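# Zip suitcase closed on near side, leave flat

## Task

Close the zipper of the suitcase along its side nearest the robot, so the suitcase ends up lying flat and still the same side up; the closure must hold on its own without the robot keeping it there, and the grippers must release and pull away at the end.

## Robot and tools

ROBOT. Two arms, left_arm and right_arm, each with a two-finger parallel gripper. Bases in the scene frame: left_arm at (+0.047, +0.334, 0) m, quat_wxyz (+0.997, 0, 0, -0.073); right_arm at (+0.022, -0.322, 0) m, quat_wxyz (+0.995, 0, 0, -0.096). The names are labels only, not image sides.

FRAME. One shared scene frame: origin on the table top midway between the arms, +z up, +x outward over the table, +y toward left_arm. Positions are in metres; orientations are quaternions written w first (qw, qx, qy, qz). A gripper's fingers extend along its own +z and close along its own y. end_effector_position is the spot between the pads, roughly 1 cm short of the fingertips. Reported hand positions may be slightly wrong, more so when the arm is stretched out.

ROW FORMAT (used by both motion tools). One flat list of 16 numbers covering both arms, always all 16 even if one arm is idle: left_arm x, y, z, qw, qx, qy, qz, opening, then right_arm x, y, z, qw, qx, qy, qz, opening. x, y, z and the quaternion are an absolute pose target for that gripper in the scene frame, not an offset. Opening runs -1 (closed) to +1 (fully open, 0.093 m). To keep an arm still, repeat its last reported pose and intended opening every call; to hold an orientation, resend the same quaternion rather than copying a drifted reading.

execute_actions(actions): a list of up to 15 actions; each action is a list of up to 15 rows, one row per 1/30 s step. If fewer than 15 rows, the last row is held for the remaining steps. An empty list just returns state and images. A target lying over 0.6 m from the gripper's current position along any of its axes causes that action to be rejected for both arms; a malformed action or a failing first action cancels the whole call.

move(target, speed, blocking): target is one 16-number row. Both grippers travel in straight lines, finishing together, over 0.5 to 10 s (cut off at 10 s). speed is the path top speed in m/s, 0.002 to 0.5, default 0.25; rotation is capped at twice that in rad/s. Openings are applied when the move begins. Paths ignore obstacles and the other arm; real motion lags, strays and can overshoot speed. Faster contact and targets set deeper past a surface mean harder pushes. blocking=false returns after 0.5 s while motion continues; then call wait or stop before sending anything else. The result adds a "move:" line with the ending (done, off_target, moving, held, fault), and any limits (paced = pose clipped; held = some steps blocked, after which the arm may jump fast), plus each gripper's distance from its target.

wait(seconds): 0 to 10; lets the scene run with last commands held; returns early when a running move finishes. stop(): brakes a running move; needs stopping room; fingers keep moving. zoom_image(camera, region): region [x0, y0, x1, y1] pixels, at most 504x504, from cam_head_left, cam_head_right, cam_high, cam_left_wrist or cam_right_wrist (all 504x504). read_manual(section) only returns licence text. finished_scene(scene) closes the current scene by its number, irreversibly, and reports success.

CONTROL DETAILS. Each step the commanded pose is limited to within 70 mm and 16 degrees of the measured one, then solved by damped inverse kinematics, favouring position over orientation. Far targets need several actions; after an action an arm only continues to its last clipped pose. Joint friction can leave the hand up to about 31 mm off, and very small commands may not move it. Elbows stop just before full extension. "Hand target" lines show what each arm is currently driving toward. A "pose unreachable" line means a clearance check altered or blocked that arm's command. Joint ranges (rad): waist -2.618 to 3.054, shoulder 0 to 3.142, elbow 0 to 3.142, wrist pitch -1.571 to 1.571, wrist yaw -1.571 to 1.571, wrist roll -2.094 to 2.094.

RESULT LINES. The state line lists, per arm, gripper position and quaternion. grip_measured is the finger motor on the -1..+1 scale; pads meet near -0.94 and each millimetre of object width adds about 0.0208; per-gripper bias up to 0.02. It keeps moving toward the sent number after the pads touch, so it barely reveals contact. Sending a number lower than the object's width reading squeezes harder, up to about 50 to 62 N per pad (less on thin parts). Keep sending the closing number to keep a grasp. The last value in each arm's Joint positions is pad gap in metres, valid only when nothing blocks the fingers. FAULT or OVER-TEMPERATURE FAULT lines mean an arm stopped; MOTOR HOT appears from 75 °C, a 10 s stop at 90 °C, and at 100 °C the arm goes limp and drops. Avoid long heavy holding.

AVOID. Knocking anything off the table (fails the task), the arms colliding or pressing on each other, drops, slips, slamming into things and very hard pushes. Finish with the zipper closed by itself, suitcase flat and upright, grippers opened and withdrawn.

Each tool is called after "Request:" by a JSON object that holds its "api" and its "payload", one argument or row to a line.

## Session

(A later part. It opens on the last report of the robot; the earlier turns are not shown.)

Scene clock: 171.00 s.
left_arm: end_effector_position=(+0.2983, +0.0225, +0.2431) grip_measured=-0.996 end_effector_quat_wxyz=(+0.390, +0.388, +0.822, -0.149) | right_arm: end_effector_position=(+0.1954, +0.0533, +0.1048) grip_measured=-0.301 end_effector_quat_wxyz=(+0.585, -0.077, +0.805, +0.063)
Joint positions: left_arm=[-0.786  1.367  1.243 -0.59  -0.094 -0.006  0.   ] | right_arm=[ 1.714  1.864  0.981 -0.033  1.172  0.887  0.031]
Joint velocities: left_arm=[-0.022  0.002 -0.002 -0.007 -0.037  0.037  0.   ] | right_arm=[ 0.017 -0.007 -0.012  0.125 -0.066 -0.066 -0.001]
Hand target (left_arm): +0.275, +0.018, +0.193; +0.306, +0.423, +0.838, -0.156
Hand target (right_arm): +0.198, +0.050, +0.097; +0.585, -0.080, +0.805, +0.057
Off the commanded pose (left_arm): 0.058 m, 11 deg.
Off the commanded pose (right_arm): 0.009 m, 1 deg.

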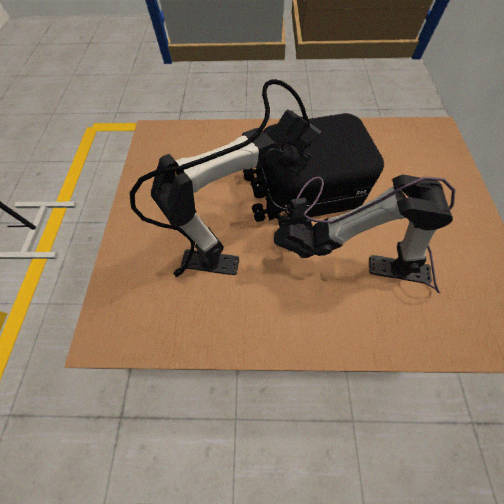

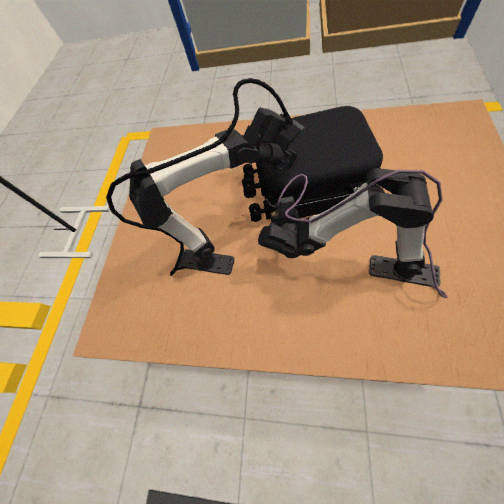

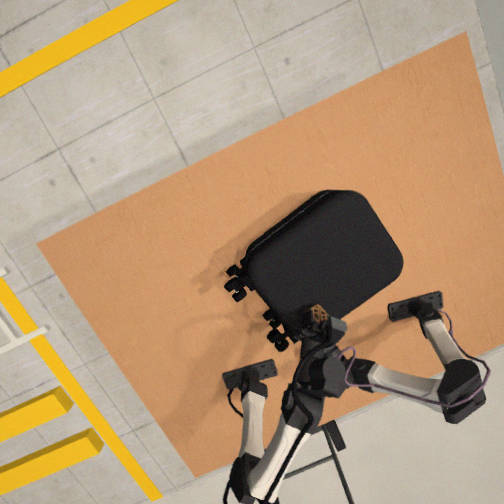

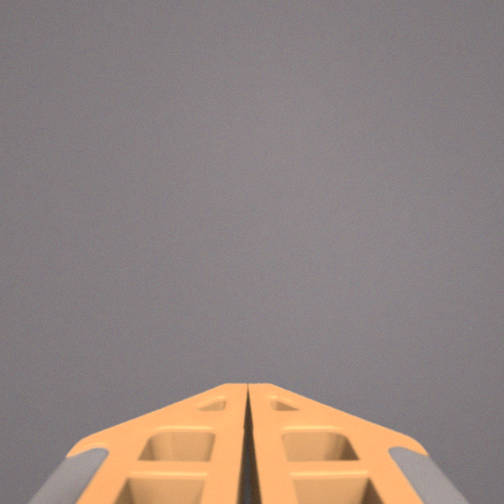

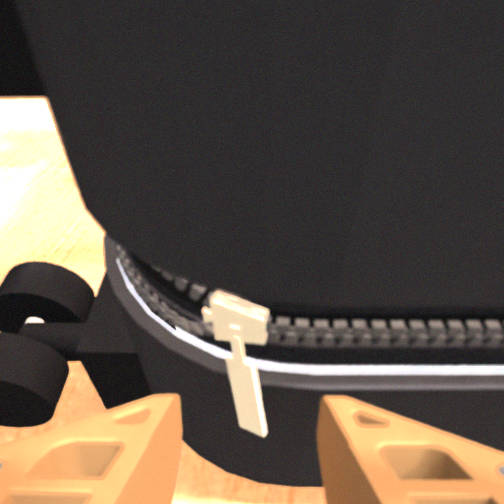

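Request:
{"api": "execute_actions", "payload": {
  "actions": [
    [[0.275,0.015,0.19,0.305,0.427,0.837,-0.155,-1,0.1985,0.052,0.100,0.585,-0.08,0.805,0.058,-0.3],[0.275,0.015,0.19,0.305,0.427,0.837,-0.155,-1,0.199,0.054,0.103,0.585,-0.08,0.805,0.058,-0.3],[0.275,0.015,0.19,0.305,0.427,0.837,-0.155,-1,0.1995,0.056,0.106,0.585,-0.08,0.805,0.058,-0.3],[0.275,0.015,0.19,0.305,0.427,0.837,-0.155,-1,0.200,0.058,0.109,0.585,-0.08,0.805,0.058,-0.3],[0.275,0.015,0.19,0.305,0.427,0.837,-0.155,-1,0.201,0.060,0.111,0.585,-0.08,0.805,0.058,-0.3],[0.275,0.015,0.19,0.305,0.427,0.837,-0.155,-1,0.202,0.062,0.113,0.585,-0.08,0.805,0.058,-0.3],[0.275,0.015,0.19,0.305,0.427,0.837,-0.155,-1,0.203,0.063,0.114,0.585,-0.08,0.805,0.058,-0.3],[0.275,0.015,0.19,0.305,0.427,0.837,-0.155,-1,0.204,0.064,0.114,0.585,-0.08,0.805,0.058,-0.3],[0.275,0.015,0.19,0.305,0.427,0.837,-0.155,-1,0.205,0.065,0.114,0.585,-0.08,0.805,0.058,-0.3],[0.275,0.015,0.19,0.305,0.427,0.837,-0.155,-1,0.206,0.066,0.114,0.585,-0.08,0.805,0.058,-0.3]]
  ]
}}

Request:
{"api": "wait", "payload": {
  "seconds": 0.2
}}

Scene clock: 174.20 s.
left_arm: end_effector_position=(+0.2983, +0.0225, +0.2431) grip_measured=-0.996 end_effector_quat_wxyz=(+0.390, +0.388, +0.822, -0.149) | right_arm: end_effector_position=(+0.2033, +0.0602, +0.1144) grip_measured=-0.301 end_effector_quat_wxyz=(+0.586, -0.077, +0.805, +0.062)
Joint positions: left_arm=[-0.786  1.367  1.243 -0.59  -0.094 -0.006  0.   ] | right_arm=[ 1.693  1.864  1.019 -0.034  1.161  0.845  0.031]
Joint velocities: left_arm=[-0.017 -0.002 -0.017 -0.022  0.007  0.022  0.   ] | right_arm=[-0.002 -0.002  0.012 -0.022 -0.081  0.007  0.001]
Hand target (left_arm): +0.275, +0.018, +0.193; +0.306, +0.423, +0.838, -0.156
Hand target (right_arm): +0.206, +0.066, +0.114; +0.585, -0.080, +0.805, +0.058
Off the commanded pose (left_arm): 0.058 m, 11 deg.
Off the commanded pose (right_arm): 0.006 m, 1 deg.

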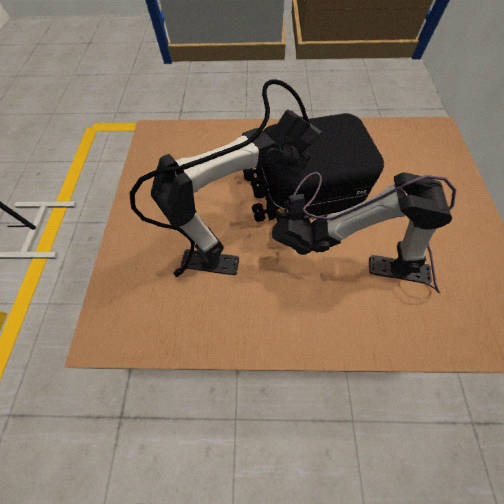

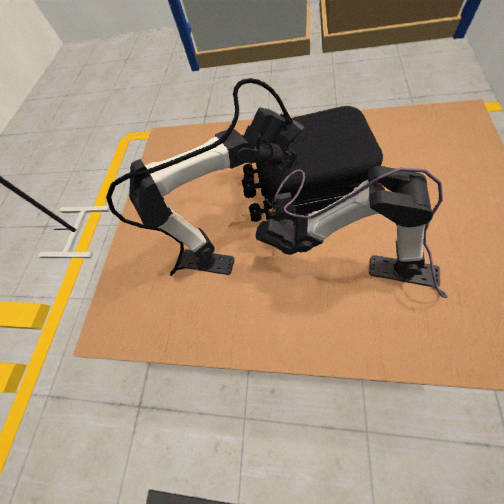

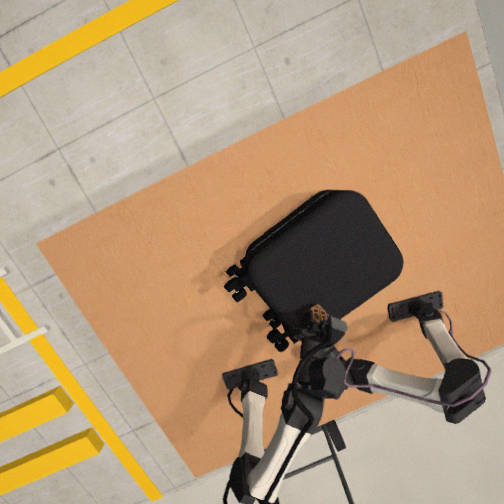

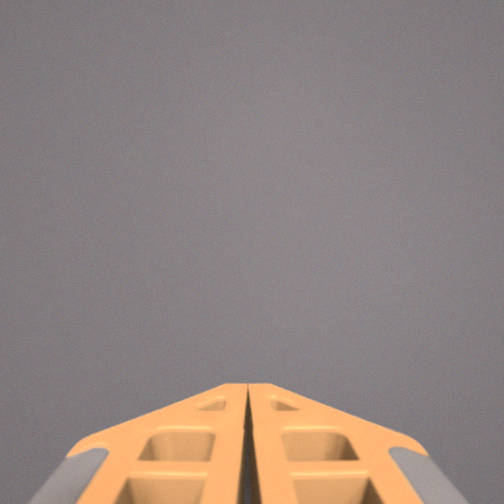

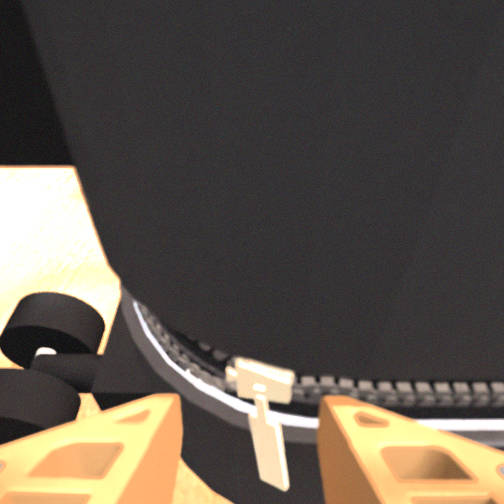

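Scene clock: 174.40 s.
left_arm: end_effector_position=(+0.2983, +0.0225, +0.2431) grip_measured=-0.996 end_effector_quat_wxyz=(+0.390, +0.388, +0.822, -0.149) | right_arm: end_effector_position=(+0.2032, +0.0604, +0.1142) grip_measured=-0.301 end_effector_quat_wxyz=(+0.585, -0.079, +0.805, +0.061)
Joint positions: left_arm=[-0.786  1.367  1.243 -0.59  -0.094 -0.006  0.   ] | right_arm=[ 1.693  1.864  1.019 -0.034  1.159  0.841  0.031]
Joint velocities: left_arm=[ 0.002 -0.007 -0.002 -0.037 -0.037 -0.051  0.   ] | right_arm=[ 0.007  0.002  0.012 -0.022 -0.007 -0.037 -0.001]
Hand target (left_arm): +0.275, +0.018, +0.193; +0.306, +0.423, +0.838, -0.156
Hand target (right_arm): +0.206, +0.066, +0.114; +0.585, -0.080, +0.805, +0.058
Off the commanded pose (left_arm): 0.058 m, 11 deg.
Off the commanded pose (right_arm): 0.006 m, 0 deg.
wait: 0.20 s; at rest by 0.17 s

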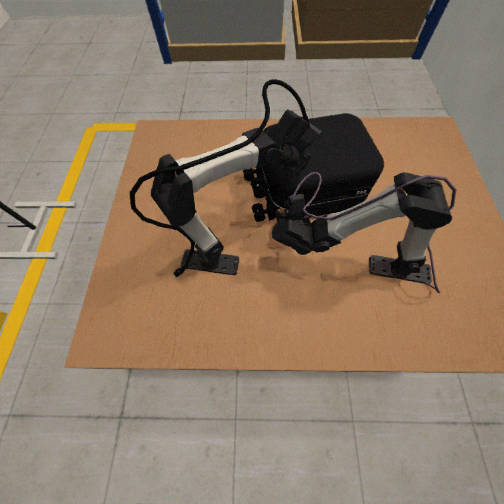

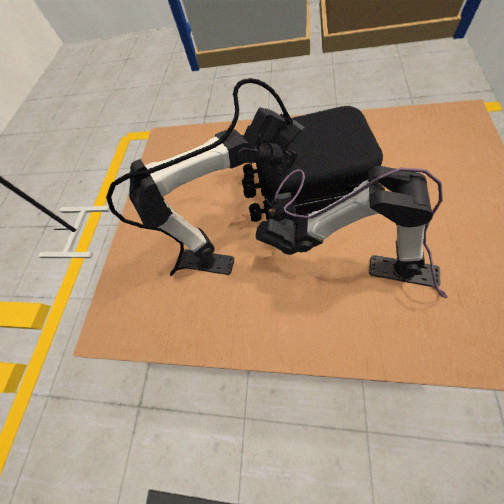

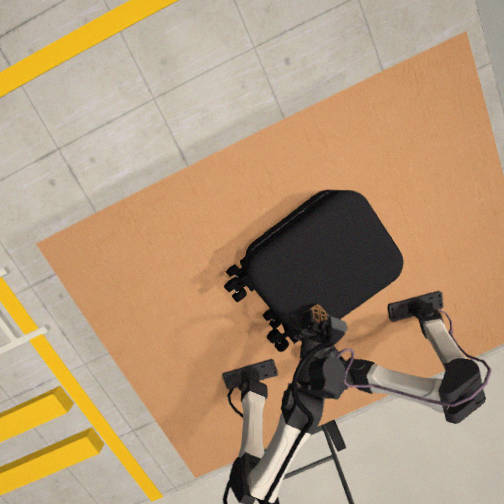

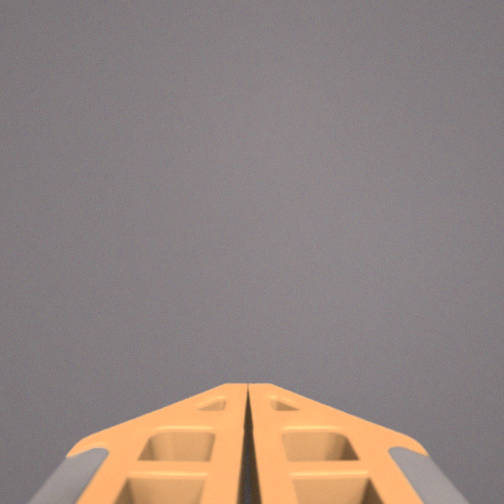

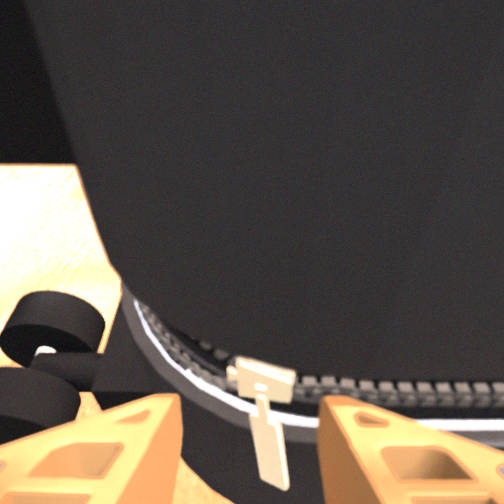

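Request:
{"api": "execute_actions", "payload": {
  "actions": [
    [[0.275,0.015,0.19,0.305,0.427,0.837,-0.155,-1,0.207,0.066,0.114,0.585,-0.08,0.805,0.058,-0.3],[0.275,0.015,0.19,0.305,0.427,0.837,-0.155,-1,0.208,0.066,0.114,0.585,-0.08,0.805,0.058,-0.3],[0.275,0.015,0.19,0.305,0.427,0.837,-0.155,-1,0.209,0.0665,0.114,0.585,-0.08,0.805,0.058,-0.3],[0.275,0.015,0.19,0.305,0.427,0.837,-0.155,-1,0.210,0.0665,0.114,0.585,-0.08,0.805,0.058,-0.3],[0.275,0.015,0.19,0.305,0.427,0.837,-0.155,-1,0.211,0.067,0.114,0.585,-0.08,0.805,0.058,-0.3],[0.275,0.015,0.19,0.305,0.427,0.837,-0.155,-1,0.212,0.067,0.114,0.585,-0.08,0.805,0.058,-0.3],[0.275,0.015,0.19,0.305,0.427,0.837,-0.155,-1,0.213,0.0675,0.114,0.585,-0.08,0.805,0.058,-0.3],[0.275,0.015,0.19,0.305,0.427,0.837,-0.155,-1,0.213,0.069,0.114,0.585,-0.08,0.805,0.058,-0.3],[0.275,0.015,0.19,0.305,0.427,0.837,-0.155,-1,0.213,0.071,0.114,0.585,-0.08,0.805,0.058,-0.3],[0.275,0.015,0.19,0.305,0.427,0.837,-0.155,-1,0.213,0.073,0.114,0.585,-0.08,0.805,0.058,-0.3],[0.275,0.015,0.19,0.305,0.427,0.837,-0.155,-1,0.213,0.075,0.114,0.585,-0.08,0.805,0.058,-0.3],[0.275,0.015,0.19,0.305,0.427,0.837,-0.155,-1,0.2132,0.077,0.114,0.585,-0.08,0.805,0.058,-0.3],[0.275,0.015,0.19,0.305,0.427,0.837,-0.155,-1,0.2134,0.079,0.1145,0.585,-0.08,0.805,0.058,-0.3],[0.275,0.015,0.19,0.305,0.427,0.837,-0.155,-1,0.2136,0.081,0.115,0.585,-0.08,0.805,0.058,-0.3],[0.275,0.015,0.19,0.305,0.427,0.837,-0.155,-1,0.2138,0.083,0.1155,0.585,-0.08,0.805,0.058,-0.3]],
    [[0.275,0.015,0.19,0.305,0.427,0.837,-0.155,-1,0.214,0.085,0.116,0.585,-0.08,0.805,0.058,-0.3],[0.275,0.015,0.19,0.305,0.427,0.837,-0.155,-1,0.2142,0.087,0.1165,0.585,-0.08,0.805,0.058,-0.3],[0.275,0.015,0.19,0.305,0.427,0.837,-0.155,-1,0.2144,0.089,0.117,0.585,-0.08,0.805,0.058,-0.3],[0.275,0.015,0.19,0.305,0.427,0.837,-0.155,-1,0.2146,0.091,0.1175,0.585,-0.08,0.805,0.058,-0.3],[0.275,0.015,0.19,0.305,0.427,0.837,-0.155,-1,0.2148,0.093,0.118,0.585,-0.08,0.805,0.058,-0.3],[0.275,0.015,0.19,0.305,0.427,0.837,-0.155,-1,0.215,0.095,0.1185,0.585,-0.08,0.805,0.058,-0.3],[0.275,0.015,0.19,0.305,0.427,0.837,-0.155,-1,0.2153,0.097,0.119,0.585,-0.08,0.805,0.058,-0.3],[0.275,0.015,0.19,0.305,0.427,0.837,-0.155,-1,0.2156,0.099,0.119,0.585,-0.08,0.805,0.058,-0.3],[0.275,0.015,0.19,0.305,0.427,0.837,-0.155,-1,0.216,0.101,0.119,0.585,-0.08,0.805,0.058,-0.3]]
  ]
}}

Scene clock: 182.17 s.
left_arm: end_effector_position=(+0.2999, +0.0212, +0.2429) grip_measured=-0.996 end_effector_quat_wxyz=(+0.392, +0.387, +0.821, -0.149) | right_arm: end_effector_position=(+0.2128, +0.0809, +0.1125) grip_measured=-0.301 end_effector_quat_wxyz=(+0.589, -0.094, +0.802, +0.025)
Joint positions: left_arm=[-0.786  1.372  1.243 -0.581 -0.096 -0.006  0.   ] | right_arm=[ 1.677  1.963  1.159 -0.118  1.179  0.809  0.031]
Joint velocities: left_arm=[-0.007 -0.022 -0.012 -0.037  0.007 -0.066  0.   ] | right_arm=[ 0.002 -0.002  0.002 -0.007 -0.037 -0.022 -0.   ]
Hand target (left_arm): +0.275, +0.018, +0.194; +0.306, +0.423, +0.839, -0.156
Hand target (right_arm): +0.216, +0.099, +0.120; +0.585, -0.080, +0.805, +0.058
Off the commanded pose (left_arm): 0.059 m, 11 deg.
Off the commanded pose (right_arm): 0.021 m, 4 deg.

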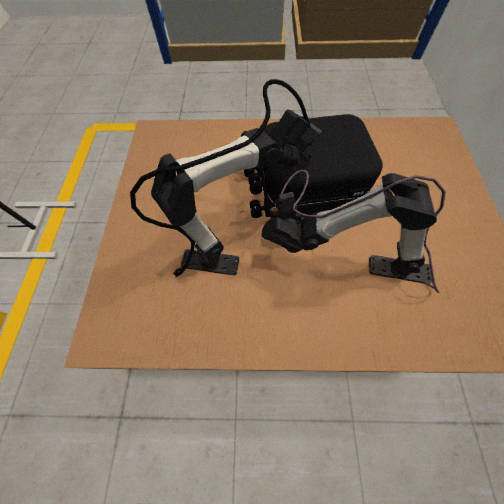

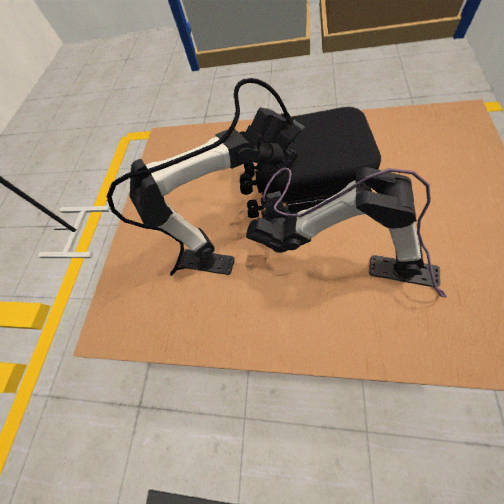

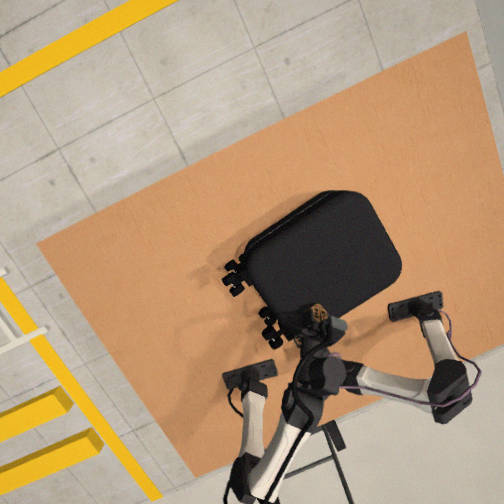

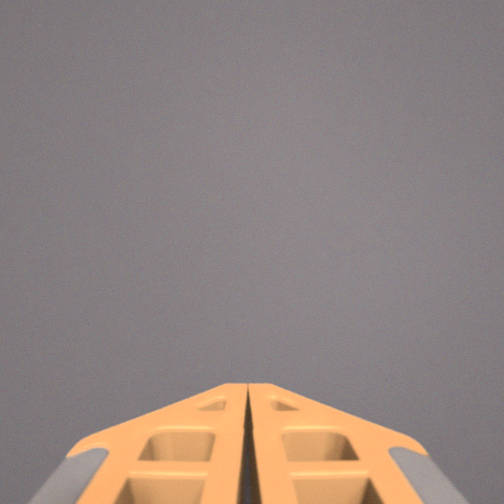

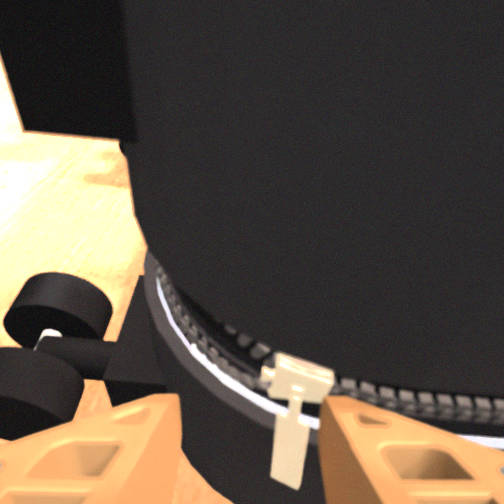

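Request:
{"api": "execute_actions", "payload": {
  "actions": [
    [[0.28,0.017,0.205,0.33,0.415,0.833,-0.153,-1,0.2155,0.097,0.118,0.585,-0.08,0.805,0.058,-0.3],[0.285,0.019,0.22,0.33,0.415,0.833,-0.153,-1,0.215,0.093,0.117,0.585,-0.08,0.805,0.058,-0.3],[0.29,0.021,0.235,0.33,0.415,0.833,-0.153,-1,0.2145,0.089,0.116,0.585,-0.08,0.805,0.058,-0.3],[0.293,0.023,0.245,0.33,0.415,0.833,-0.153,-1,0.214,0.086,0.115,0.585,-0.08,0.805,0.058,-0.3],[0.293,0.025,0.253,0.33,0.415,0.833,-0.153,-1,0.214,0.086,0.115,0.585,-0.08,0.805,0.058,-0.3],[0.292,0.028,0.26,0.33,0.415,0.833,-0.153,-1,0.214,0.086,0.115,0.585,-0.08,0.805,0.058,-0.3],[0.29,0.033,0.265,0.33,0.415,0.833,-0.153,-1,0.214,0.086,0.115,0.585,-0.08,0.805,0.058,-0.3],[0.288,0.04,0.268,0.33,0.415,0.833,-0.153,-1,0.214,0.086,0.115,0.585,-0.08,0.805,0.058,-0.3],[0.285,0.048,0.268,0.33,0.415,0.833,-0.153,-1,0.214,0.086,0.115,0.585,-0.08,0.805,0.058,-0.3],[0.282,0.056,0.268,0.33,0.415,0.833,-0.153,-1,0.214,0.086,0.115,0.585,-0.08,0.805,0.058,-0.3],[0.279,0.064,0.268,0.33,0.415,0.833,-0.153,-1,0.214,0.086,0.115,0.585,-0.08,0.805,0.058,-0.3],[0.276,0.072,0.268,0.33,0.415,0.833,-0.153,-1,0.214,0.086,0.115,0.585,-0.08,0.805,0.058,-0.3],[0.273,0.08,0.268,0.33,0.415,0.833,-0.153,-1,0.214,0.086,0.115,0.585,-0.08,0.805,0.058,-0.3],[0.271,0.086,0.268,0.33,0.415,0.833,-0.153,-1,0.214,0.086,0.115,0.585,-0.08,0.805,0.058,-0.3],[0.27,0.09,0.268,0.33,0.415,0.833,-0.153,-1,0.214,0.086,0.115,0.585,-0.08,0.805,0.058,-0.3]],
    [[0.27,0.09,0.266,0.33,0.415,0.833,-0.153,-1,0.214,0.086,0.115,0.585,-0.08,0.805,0.058,-0.3]]
  ]
}}

Scene clock: 187.80 s.
left_arm: end_effector_position=(+0.2734, +0.0861, +0.2732) grip_measured=-0.996 end_effector_quat_wxyz=(+0.342, +0.410, +0.831, -0.155) | right_arm: end_effector_position=(+0.2132, +0.0834, +0.1130) grip_measured=-0.301 end_effector_quat_wxyz=(+0.588, -0.090, +0.803, +0.033)
Joint positions: left_arm=[-0.657  1.223  1.329 -0.909  0.057  0.09   0.   ] | right_arm=[ 1.675  1.963  1.16  -0.103  1.17   0.808  0.031]
Joint velocities: left_arm=[ 0.017 -0.012 -0.002 -0.081  0.037 -0.022  0.   ] | right_arm=[-0.012  0.017 -0.012  0.007  0.037 -0.051 -0.001]
Hand target (left_arm): +0.270, +0.090, +0.266; +0.330, +0.415, +0.834, -0.153
Hand target (right_arm): +0.214, +0.086, +0.115; +0.584, -0.079, +0.806, +0.056
Off the commanded pose (left_arm): 0.009 m, 2 deg.
Off the commanded pose (right_arm): 0.003 m, 3 deg.

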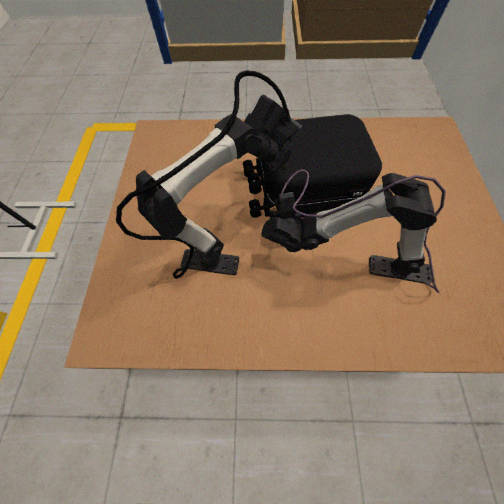

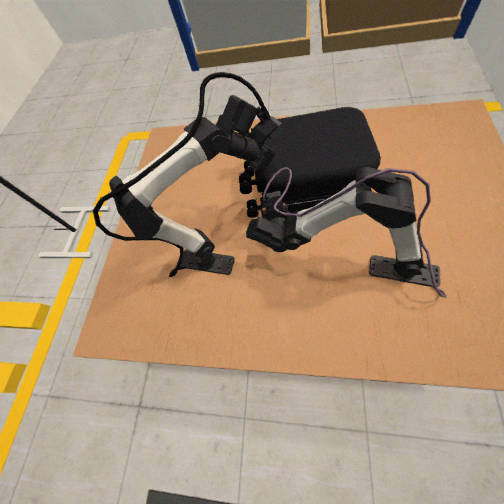

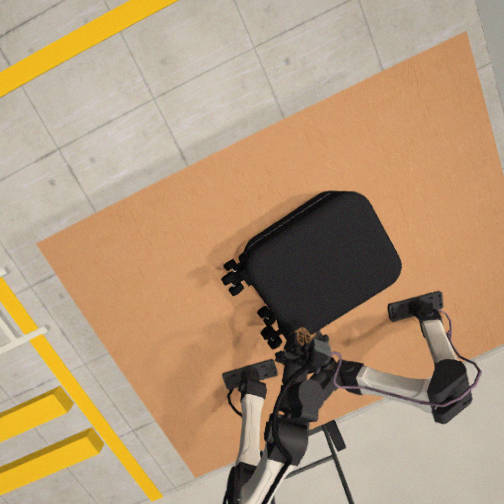

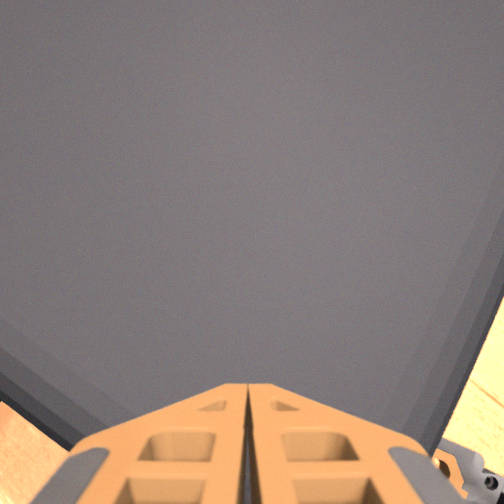

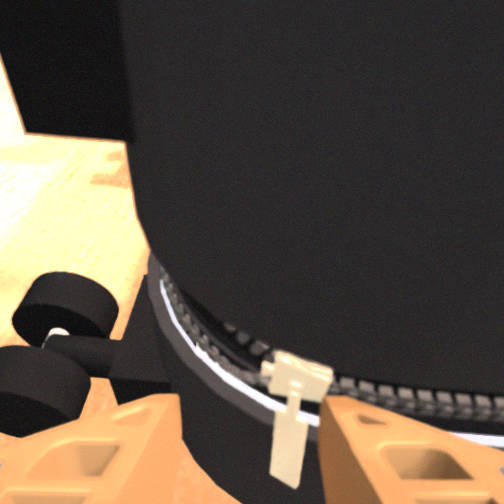

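Request:
{"api": "execute_actions", "payload": {
  "actions": [
    [[0.271,0.088,0.26,0.33,0.415,0.833,-0.153,-1,0.214,0.086,0.115,0.585,-0.08,0.805,0.058,-0.3],[0.272,0.086,0.255,0.33,0.415,0.833,-0.153,-1,0.214,0.086,0.115,0.585,-0.08,0.805,0.058,-0.3],[0.272,0.084,0.25,0.33,0.415,0.833,-0.153,-1,0.214,0.086,0.115,0.585,-0.08,0.805,0.058,-0.3],[0.272,0.083,0.246,0.33,0.415,0.833,-0.153,-1,0.214,0.086,0.115,0.585,-0.08,0.805,0.058,-0.3],[0.272,0.082,0.242,0.33,0.415,0.833,-0.153,-1,0.214,0.086,0.115,0.585,-0.08,0.805,0.058,-0.3],[0.272,0.082,0.239,0.33,0.415,0.833,-0.153,-1,0.214,0.086,0.115,0.585,-0.08,0.805,0.058,-0.3],[0.272,0.082,0.236,0.33,0.415,0.833,-0.153,-1,0.214,0.086,0.115,0.585,-0.08,0.805,0.058,-0.3],[0.272,0.082,0.233,0.33,0.415,0.833,-0.153,-1,0.214,0.086,0.115,0.585,-0.08,0.805,0.058,-0.3],[0.272,0.082,0.23,0.33,0.415,0.833,-0.153,-1,0.214,0.086,0.115,0.585,-0.08,0.805,0.058,-0.3],[0.271,0.082,0.226,0.33,0.415,0.833,-0.153,-1,0.214,0.086,0.115,0.585,-0.08,0.805,0.058,-0.3],[0.27,0.082,0.221,0.33,0.415,0.833,-0.153,-1,0.214,0.086,0.115,0.585,-0.08,0.805,0.058,-0.3],[0.268,0.081,0.215,0.305,0.427,0.837,-0.155,-1,0.2145,0.087,0.115,0.585,-0.08,0.805,0.058,-0.3],[0.266,0.08,0.208,0.305,0.427,0.837,-0.155,-1,0.215,0.089,0.115,0.585,-0.08,0.805,0.058,-0.3],[0.264,0.079,0.201,0.305,0.427,0.837,-0.155,-1,0.2155,0.091,0.116,0.585,-0.08,0.805,0.058,-0.3],[0.262,0.078,0.195,0.305,0.427,0.837,-0.155,-1,0.216,0.093,0.116,0.585,-0.08,0.805,0.058,-0.3]],
    [[0.26,0.077,0.192,0.305,0.427,0.837,-0.155,-1,0.2165,0.095,0.117,0.585,-0.08,0.805,0.058,-0.3],[0.26,0.077,0.192,0.305,0.427,0.837,-0.155,-1,0.217,0.097,0.117,0.585,-0.08,0.805,0.058,-0.3],[0.26,0.077,0.192,0.305,0.427,0.837,-0.155,-1,0.2175,0.099,0.118,0.585,-0.08,0.805,0.058,-0.3],[0.26,0.077,0.192,0.305,0.427,0.837,-0.155,-1,0.218,0.101,0.118,0.585,-0.08,0.805,0.058,-0.3],[0.26,0.077,0.192,0.305,0.427,0.837,-0.155,-1,0.2185,0.103,0.119,0.585,-0.08,0.805,0.058,-0.3],[0.26,0.077,0.192,0.305,0.427,0.837,-0.155,-1,0.219,0.105,0.119,0.585,-0.08,0.805,0.058,-0.3],[0.26,0.077,0.192,0.305,0.427,0.837,-0.155,-1,0.2197,0.107,0.12,0.585,-0.08,0.805,0.058,-0.3],[0.26,0.077,0.192,0.305,0.427,0.837,-0.155,-1,0.2204,0.109,0.12,0.585,-0.08,0.805,0.058,-0.3],[0.26,0.077,0.192,0.305,0.427,0.837,-0.155,-1,0.2212,0.111,0.12,0.585,-0.08,0.805,0.058,-0.3],[0.26,0.077,0.192,0.305,0.427,0.837,-0.155,-1,0.222,0.113,0.12,0.585,-0.08,0.805,0.058,-0.3],[0.26,0.077,0.192,0.305,0.427,0.837,-0.155,-1,0.223,0.115,0.12,0.585,-0.08,0.805,0.058,-0.3],[0.26,0.077,0.192,0.305,0.427,0.837,-0.155,-1,0.224,0.117,0.12,0.585,-0.08,0.805,0.058,-0.3]]
  ]
}}

Scene clock: 193.80 s.
left_arm: end_effector_position=(+0.2816, +0.0836, +0.2412) grip_measured=-0.996 end_effector_quat_wxyz=(+0.386, +0.398, +0.819, -0.145) | right_arm: end_effector_position=(+0.2222, +0.0895, +0.1125) grip_measured=-0.301 end_effector_quat_wxyz=(+0.592, -0.093, +0.801, +0.011)
Joint positions: left_arm=[-0.677  1.153  1.098 -0.666 -0.009  0.086  0.   ] | right_arm=[ 1.658  2.008  1.223 -0.138  1.186  0.789  0.031]
Joint velocities: left_arm=[ 0.002 -0.002 -0.022 -0.007 -0.022 -0.051  0.   ] | right_arm=[-0.002  0.046  0.081  0.022 -0.007 -0.095 -0.002]
Hand target (left_arm): +0.260, +0.080, +0.195; +0.305, +0.425, +0.838, -0.155
Hand target (right_arm): +0.223, +0.114, +0.122; +0.586, -0.080, +0.805, +0.058
Off the commanded pose (left_arm): 0.054 m, 10 deg.
Off the commanded pose (right_arm): 0.029 m, 6 deg.

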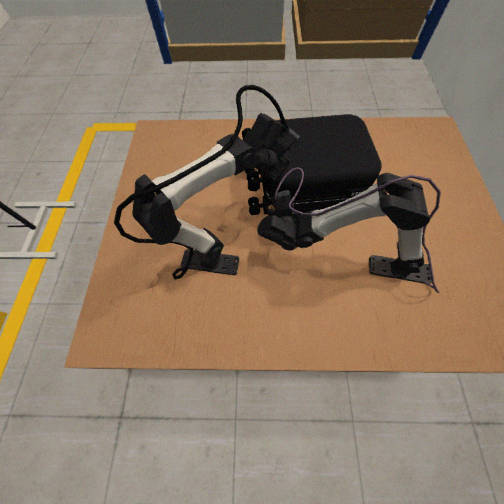

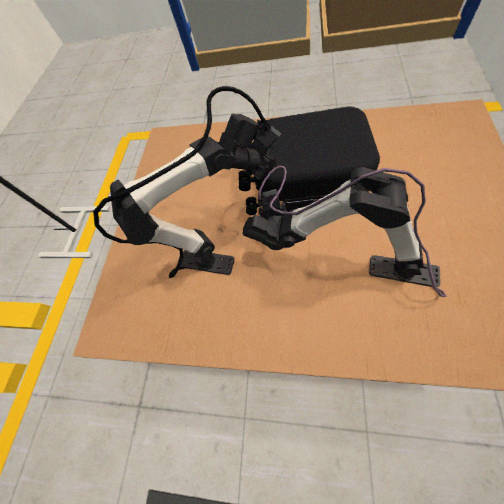

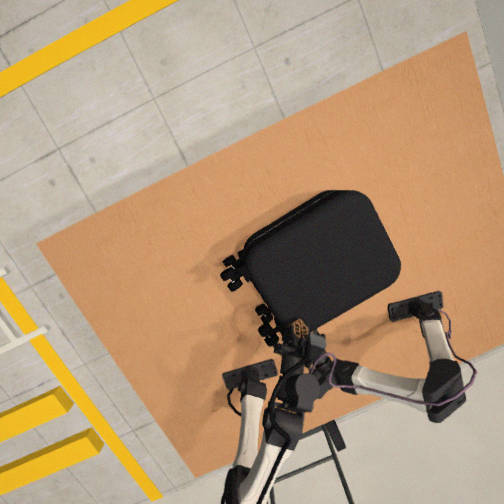

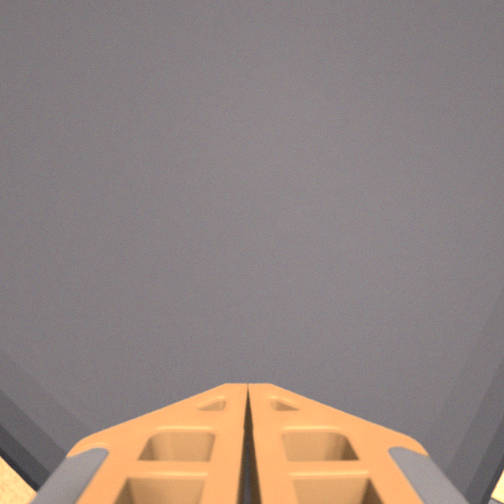

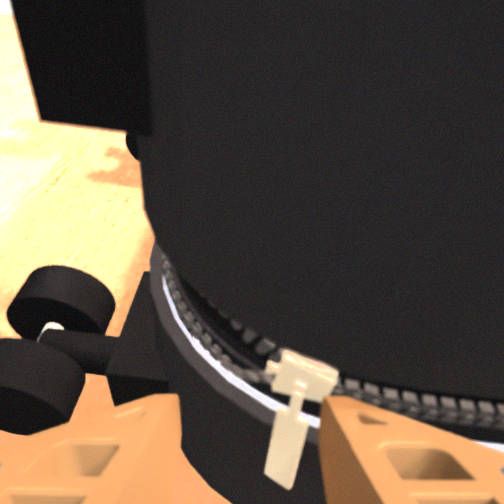

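Request:
{"api": "execute_actions", "payload": {
  "actions": [
    [[0.258,0.075,0.192,0.305,0.427,0.837,-0.155,-1,0.224,0.1185,0.121,0.585,-0.08,0.805,0.058,-0.3],[0.257,0.074,0.192,0.305,0.427,0.837,-0.155,-1,0.224,0.12,0.121,0.585,-0.08,0.805,0.058,-0.3],[0.256,0.073,0.192,0.305,0.427,0.837,-0.155,-1,0.224,0.1215,0.121,0.585,-0.08,0.805,0.058,-0.3],[0.255,0.072,0.192,0.305,0.427,0.837,-0.155,-1,0.224,0.123,0.122,0.585,-0.08,0.805,0.058,-0.3],[0.255,0.072,0.192,0.305,0.427,0.837,-0.155,-1,0.224,0.1245,0.122,0.585,-0.08,0.805,0.058,-0.3],[0.255,0.072,0.192,0.305,0.427,0.837,-0.155,-1,0.2243,0.126,0.122,0.585,-0.08,0.805,0.058,-0.3],[0.255,0.072,0.192,0.305,0.427,0.837,-0.155,-1,0.2246,0.1275,0.122,0.585,-0.08,0.805,0.058,-0.3],[0.255,0.072,0.192,0.305,0.427,0.837,-0.155,-1,0.225,0.129,0.122,0.585,-0.08,0.805,0.058,-0.3],[0.255,0.072,0.192,0.305,0.427,0.837,-0.155,-1,0.2255,0.1305,0.122,0.585,-0.08,0.805,0.058,-0.3],[0.255,0.072,0.192,0.305,0.427,0.837,-0.155,-1,0.226,0.132,0.122,0.585,-0.08,0.805,0.058,-0.3]]
  ]
}}

Scene clock: 196.57 s.
left_arm: end_effector_position=(+0.2799, +0.0792, +0.2417) grip_measured=-0.996 end_effector_quat_wxyz=(+0.388, +0.393, +0.820, -0.146) | right_arm: end_effector_position=(+0.2231, +0.1246, +0.1241) grip_measured=-0.301 end_effector_quat_wxyz=(+0.586, -0.081, +0.804, +0.054)
Joint positions: left_arm=[-0.699  1.157  1.098 -0.656 -0.028  0.063  0.   ] | right_arm=[ 1.657  2.061  1.343 -0.115  1.142  0.776  0.031]
Joint velocities: left_arm=[-0.012 -0.002 -0.022  0.007  0.022 -0.022  0.   ] | right_arm=[ 0.007  0.017  0.017  0.095  0.037 -0.007 -0.   ]
Hand target (left_arm): +0.255, +0.075, +0.195; +0.305, +0.424, +0.838, -0.155
Hand target (right_arm): +0.226, +0.132, +0.122; +0.585, -0.080, +0.805, +0.058
Off the commanded pose (left_arm): 0.056 m, 11 deg.
Off the commanded pose (right_arm): 0.008 m, 1 deg.

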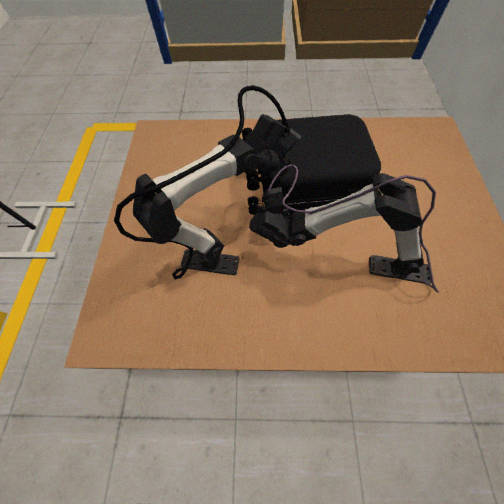

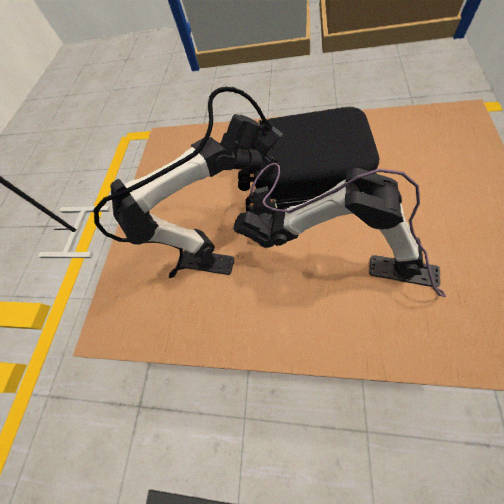

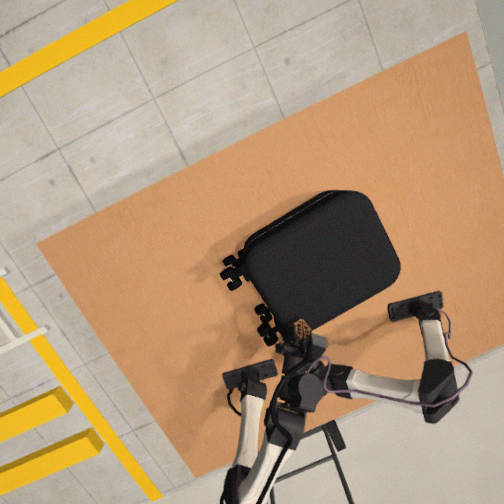

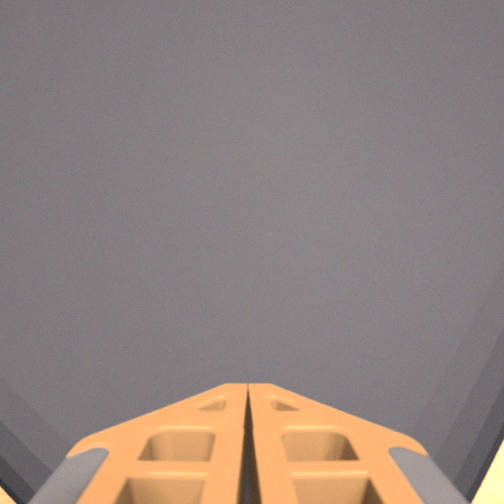

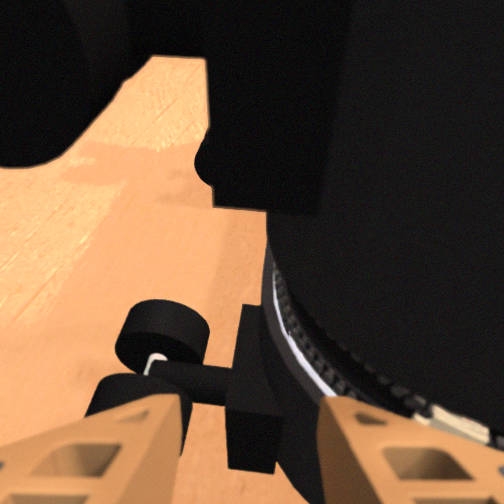

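Request:
{"api": "move", "payload": {
  "target": [0.24,0.16,0.33,0.33,0.415,0.833,-0.153,-1,0.11,0.07,0.13,0.568,-0.2094,0.7814,0.1522,-0.3],
  "speed": 0.2
}}

Scene clock: 198.87 s.
left_arm: end_effector_position=(+0.2384, +0.1606, +0.3254) grip_measured=-0.996 end_effector_quat_wxyz=(+0.332, +0.413, +0.834, -0.151) | right_arm: end_effector_position=(+0.1112, +0.0754, +0.1266) grip_measured=-0.301 end_effector_quat_wxyz=(+0.570, -0.207, +0.782, +0.148)
Joint positions: left_arm=[-0.474  1.092  1.52  -1.269  0.179  0.23   0.   ] | right_arm=[1.919 1.731 0.875 0.11  1.101 0.684 0.031]
Joint velocities: left_arm=[-0.012 -0.007  0.002 -0.066  0.007  0.066  0.   ] | right_arm=[-0.002  0.002 -0.022 -0.022 -0.022 -0.022 -0.   ]
Hand target (left_arm): +0.238, +0.161, +0.328; +0.332, +0.416, +0.833, -0.152
Hand target (right_arm): +0.111, +0.071, +0.128; +0.570, -0.208, +0.780, +0.153
Off the commanded pose (left_arm): 0.005 m, 0 deg.
Off the commanded pose (right_arm): 0.006 m, 1 deg.
move: done

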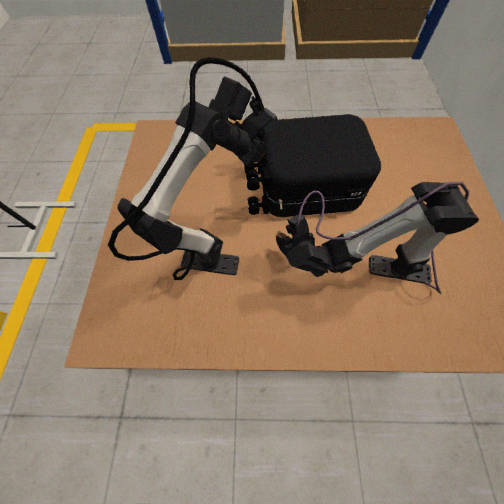

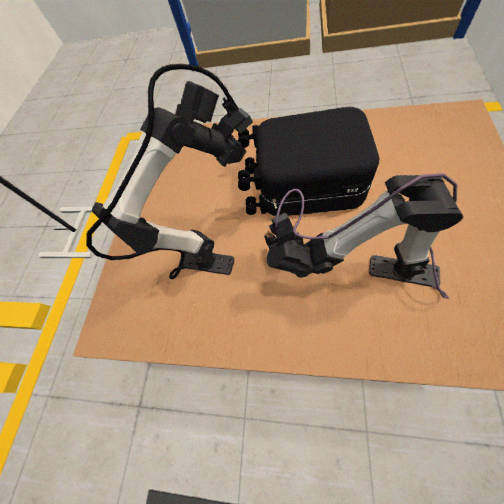

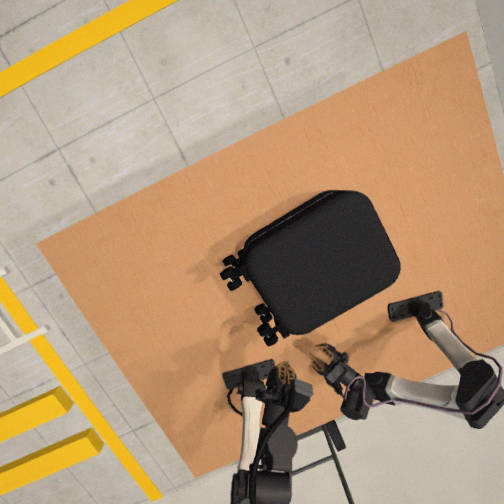

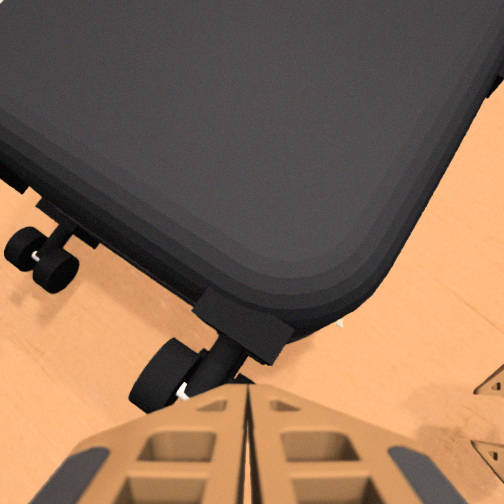

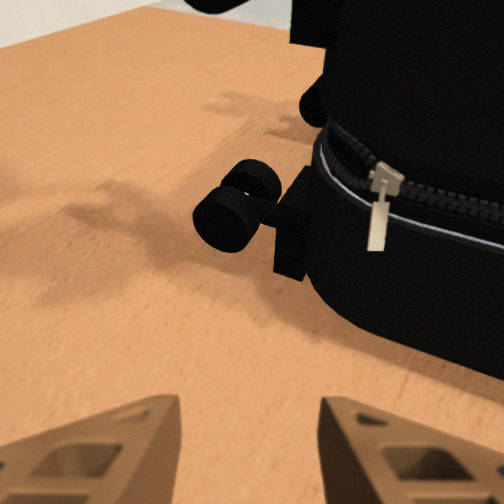

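Request:
{"api": "move", "payload": {
  "target": [0.24,0.28,0.33,0.39,0.25,0.88,-0.1,-1,0.05,0.0,0.15,0.53,-0.34,0.735,0.25,-0.3],
  "speed": 0.3
}}

Request:
{"api": "finished_scene", "payload": {
  "scene": 1
}}

Scene clock: 200.93 s.
left_arm: end_effector_position=(+0.2443, +0.2768, +0.3345) grip_measured=-0.996 end_effector_quat_wxyz=(+0.398, +0.250, +0.878, -0.090) | right_arm: end_effector_position=(+0.0509, +0.0071, +0.1522) grip_measured=-0.301 end_effector_quat_wxyz=(+0.534, -0.329, +0.737, +0.254)
Joint positions: left_arm=[ 0.179  0.908  1.454 -1.351  0.388  0.43   0.   ] | right_arm=[2.111 1.248 0.508 0.171 0.977 0.512 0.031]
Joint velocities: left_arm=[-0.012 -0.002 -0.002  0.066 -0.037  0.007  0.   ] | right_arm=[ 0.007 -0.002 -0.017  0.007  0.037 -0.037  0.001]
Hand target (left_arm): +0.240, +0.276, +0.329; +0.391, +0.252, +0.880, -0.094
Hand target (right_arm): +0.050, +0.001, +0.148; +0.532, -0.339, +0.734, +0.251
Off the commanded pose (left_arm): 0.007 m, 2 deg.
Off the commanded pose (right_arm): 0.008 m, 1 deg.
move: done

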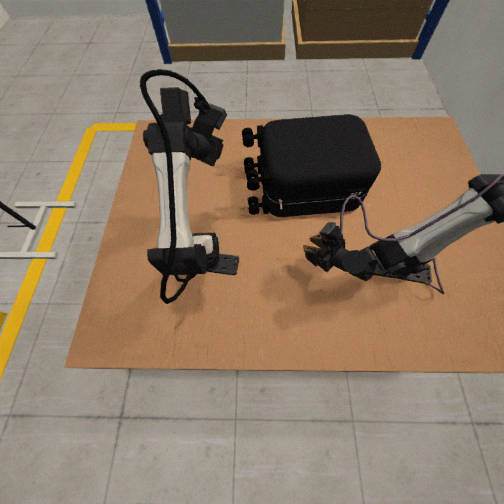

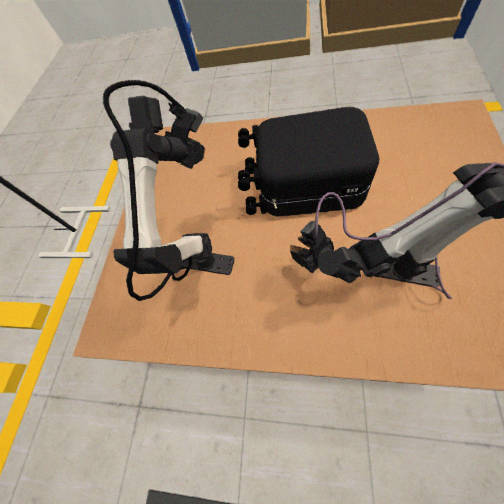

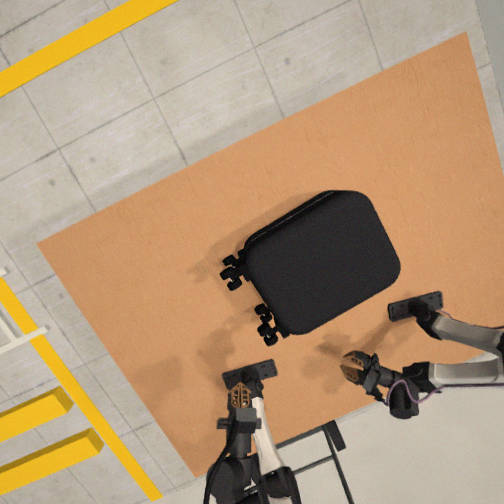

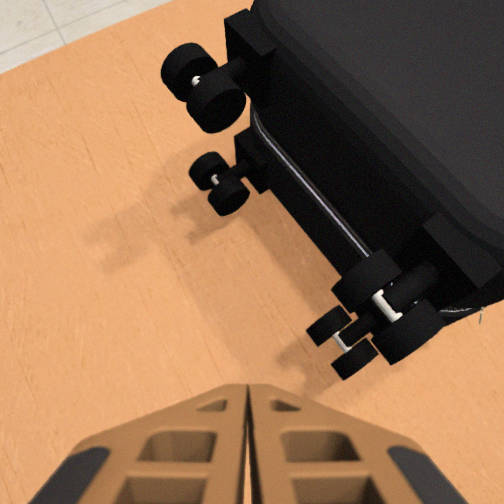

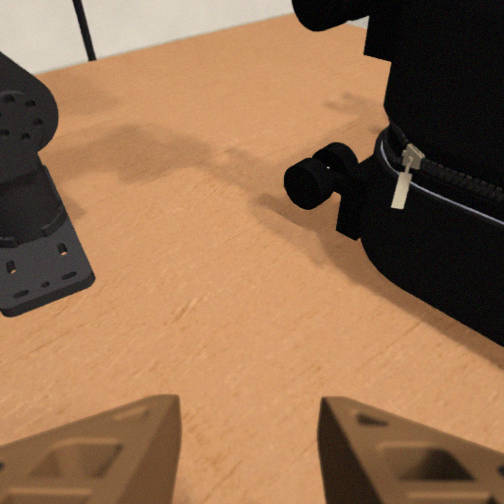

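The scene is finished: the task was done.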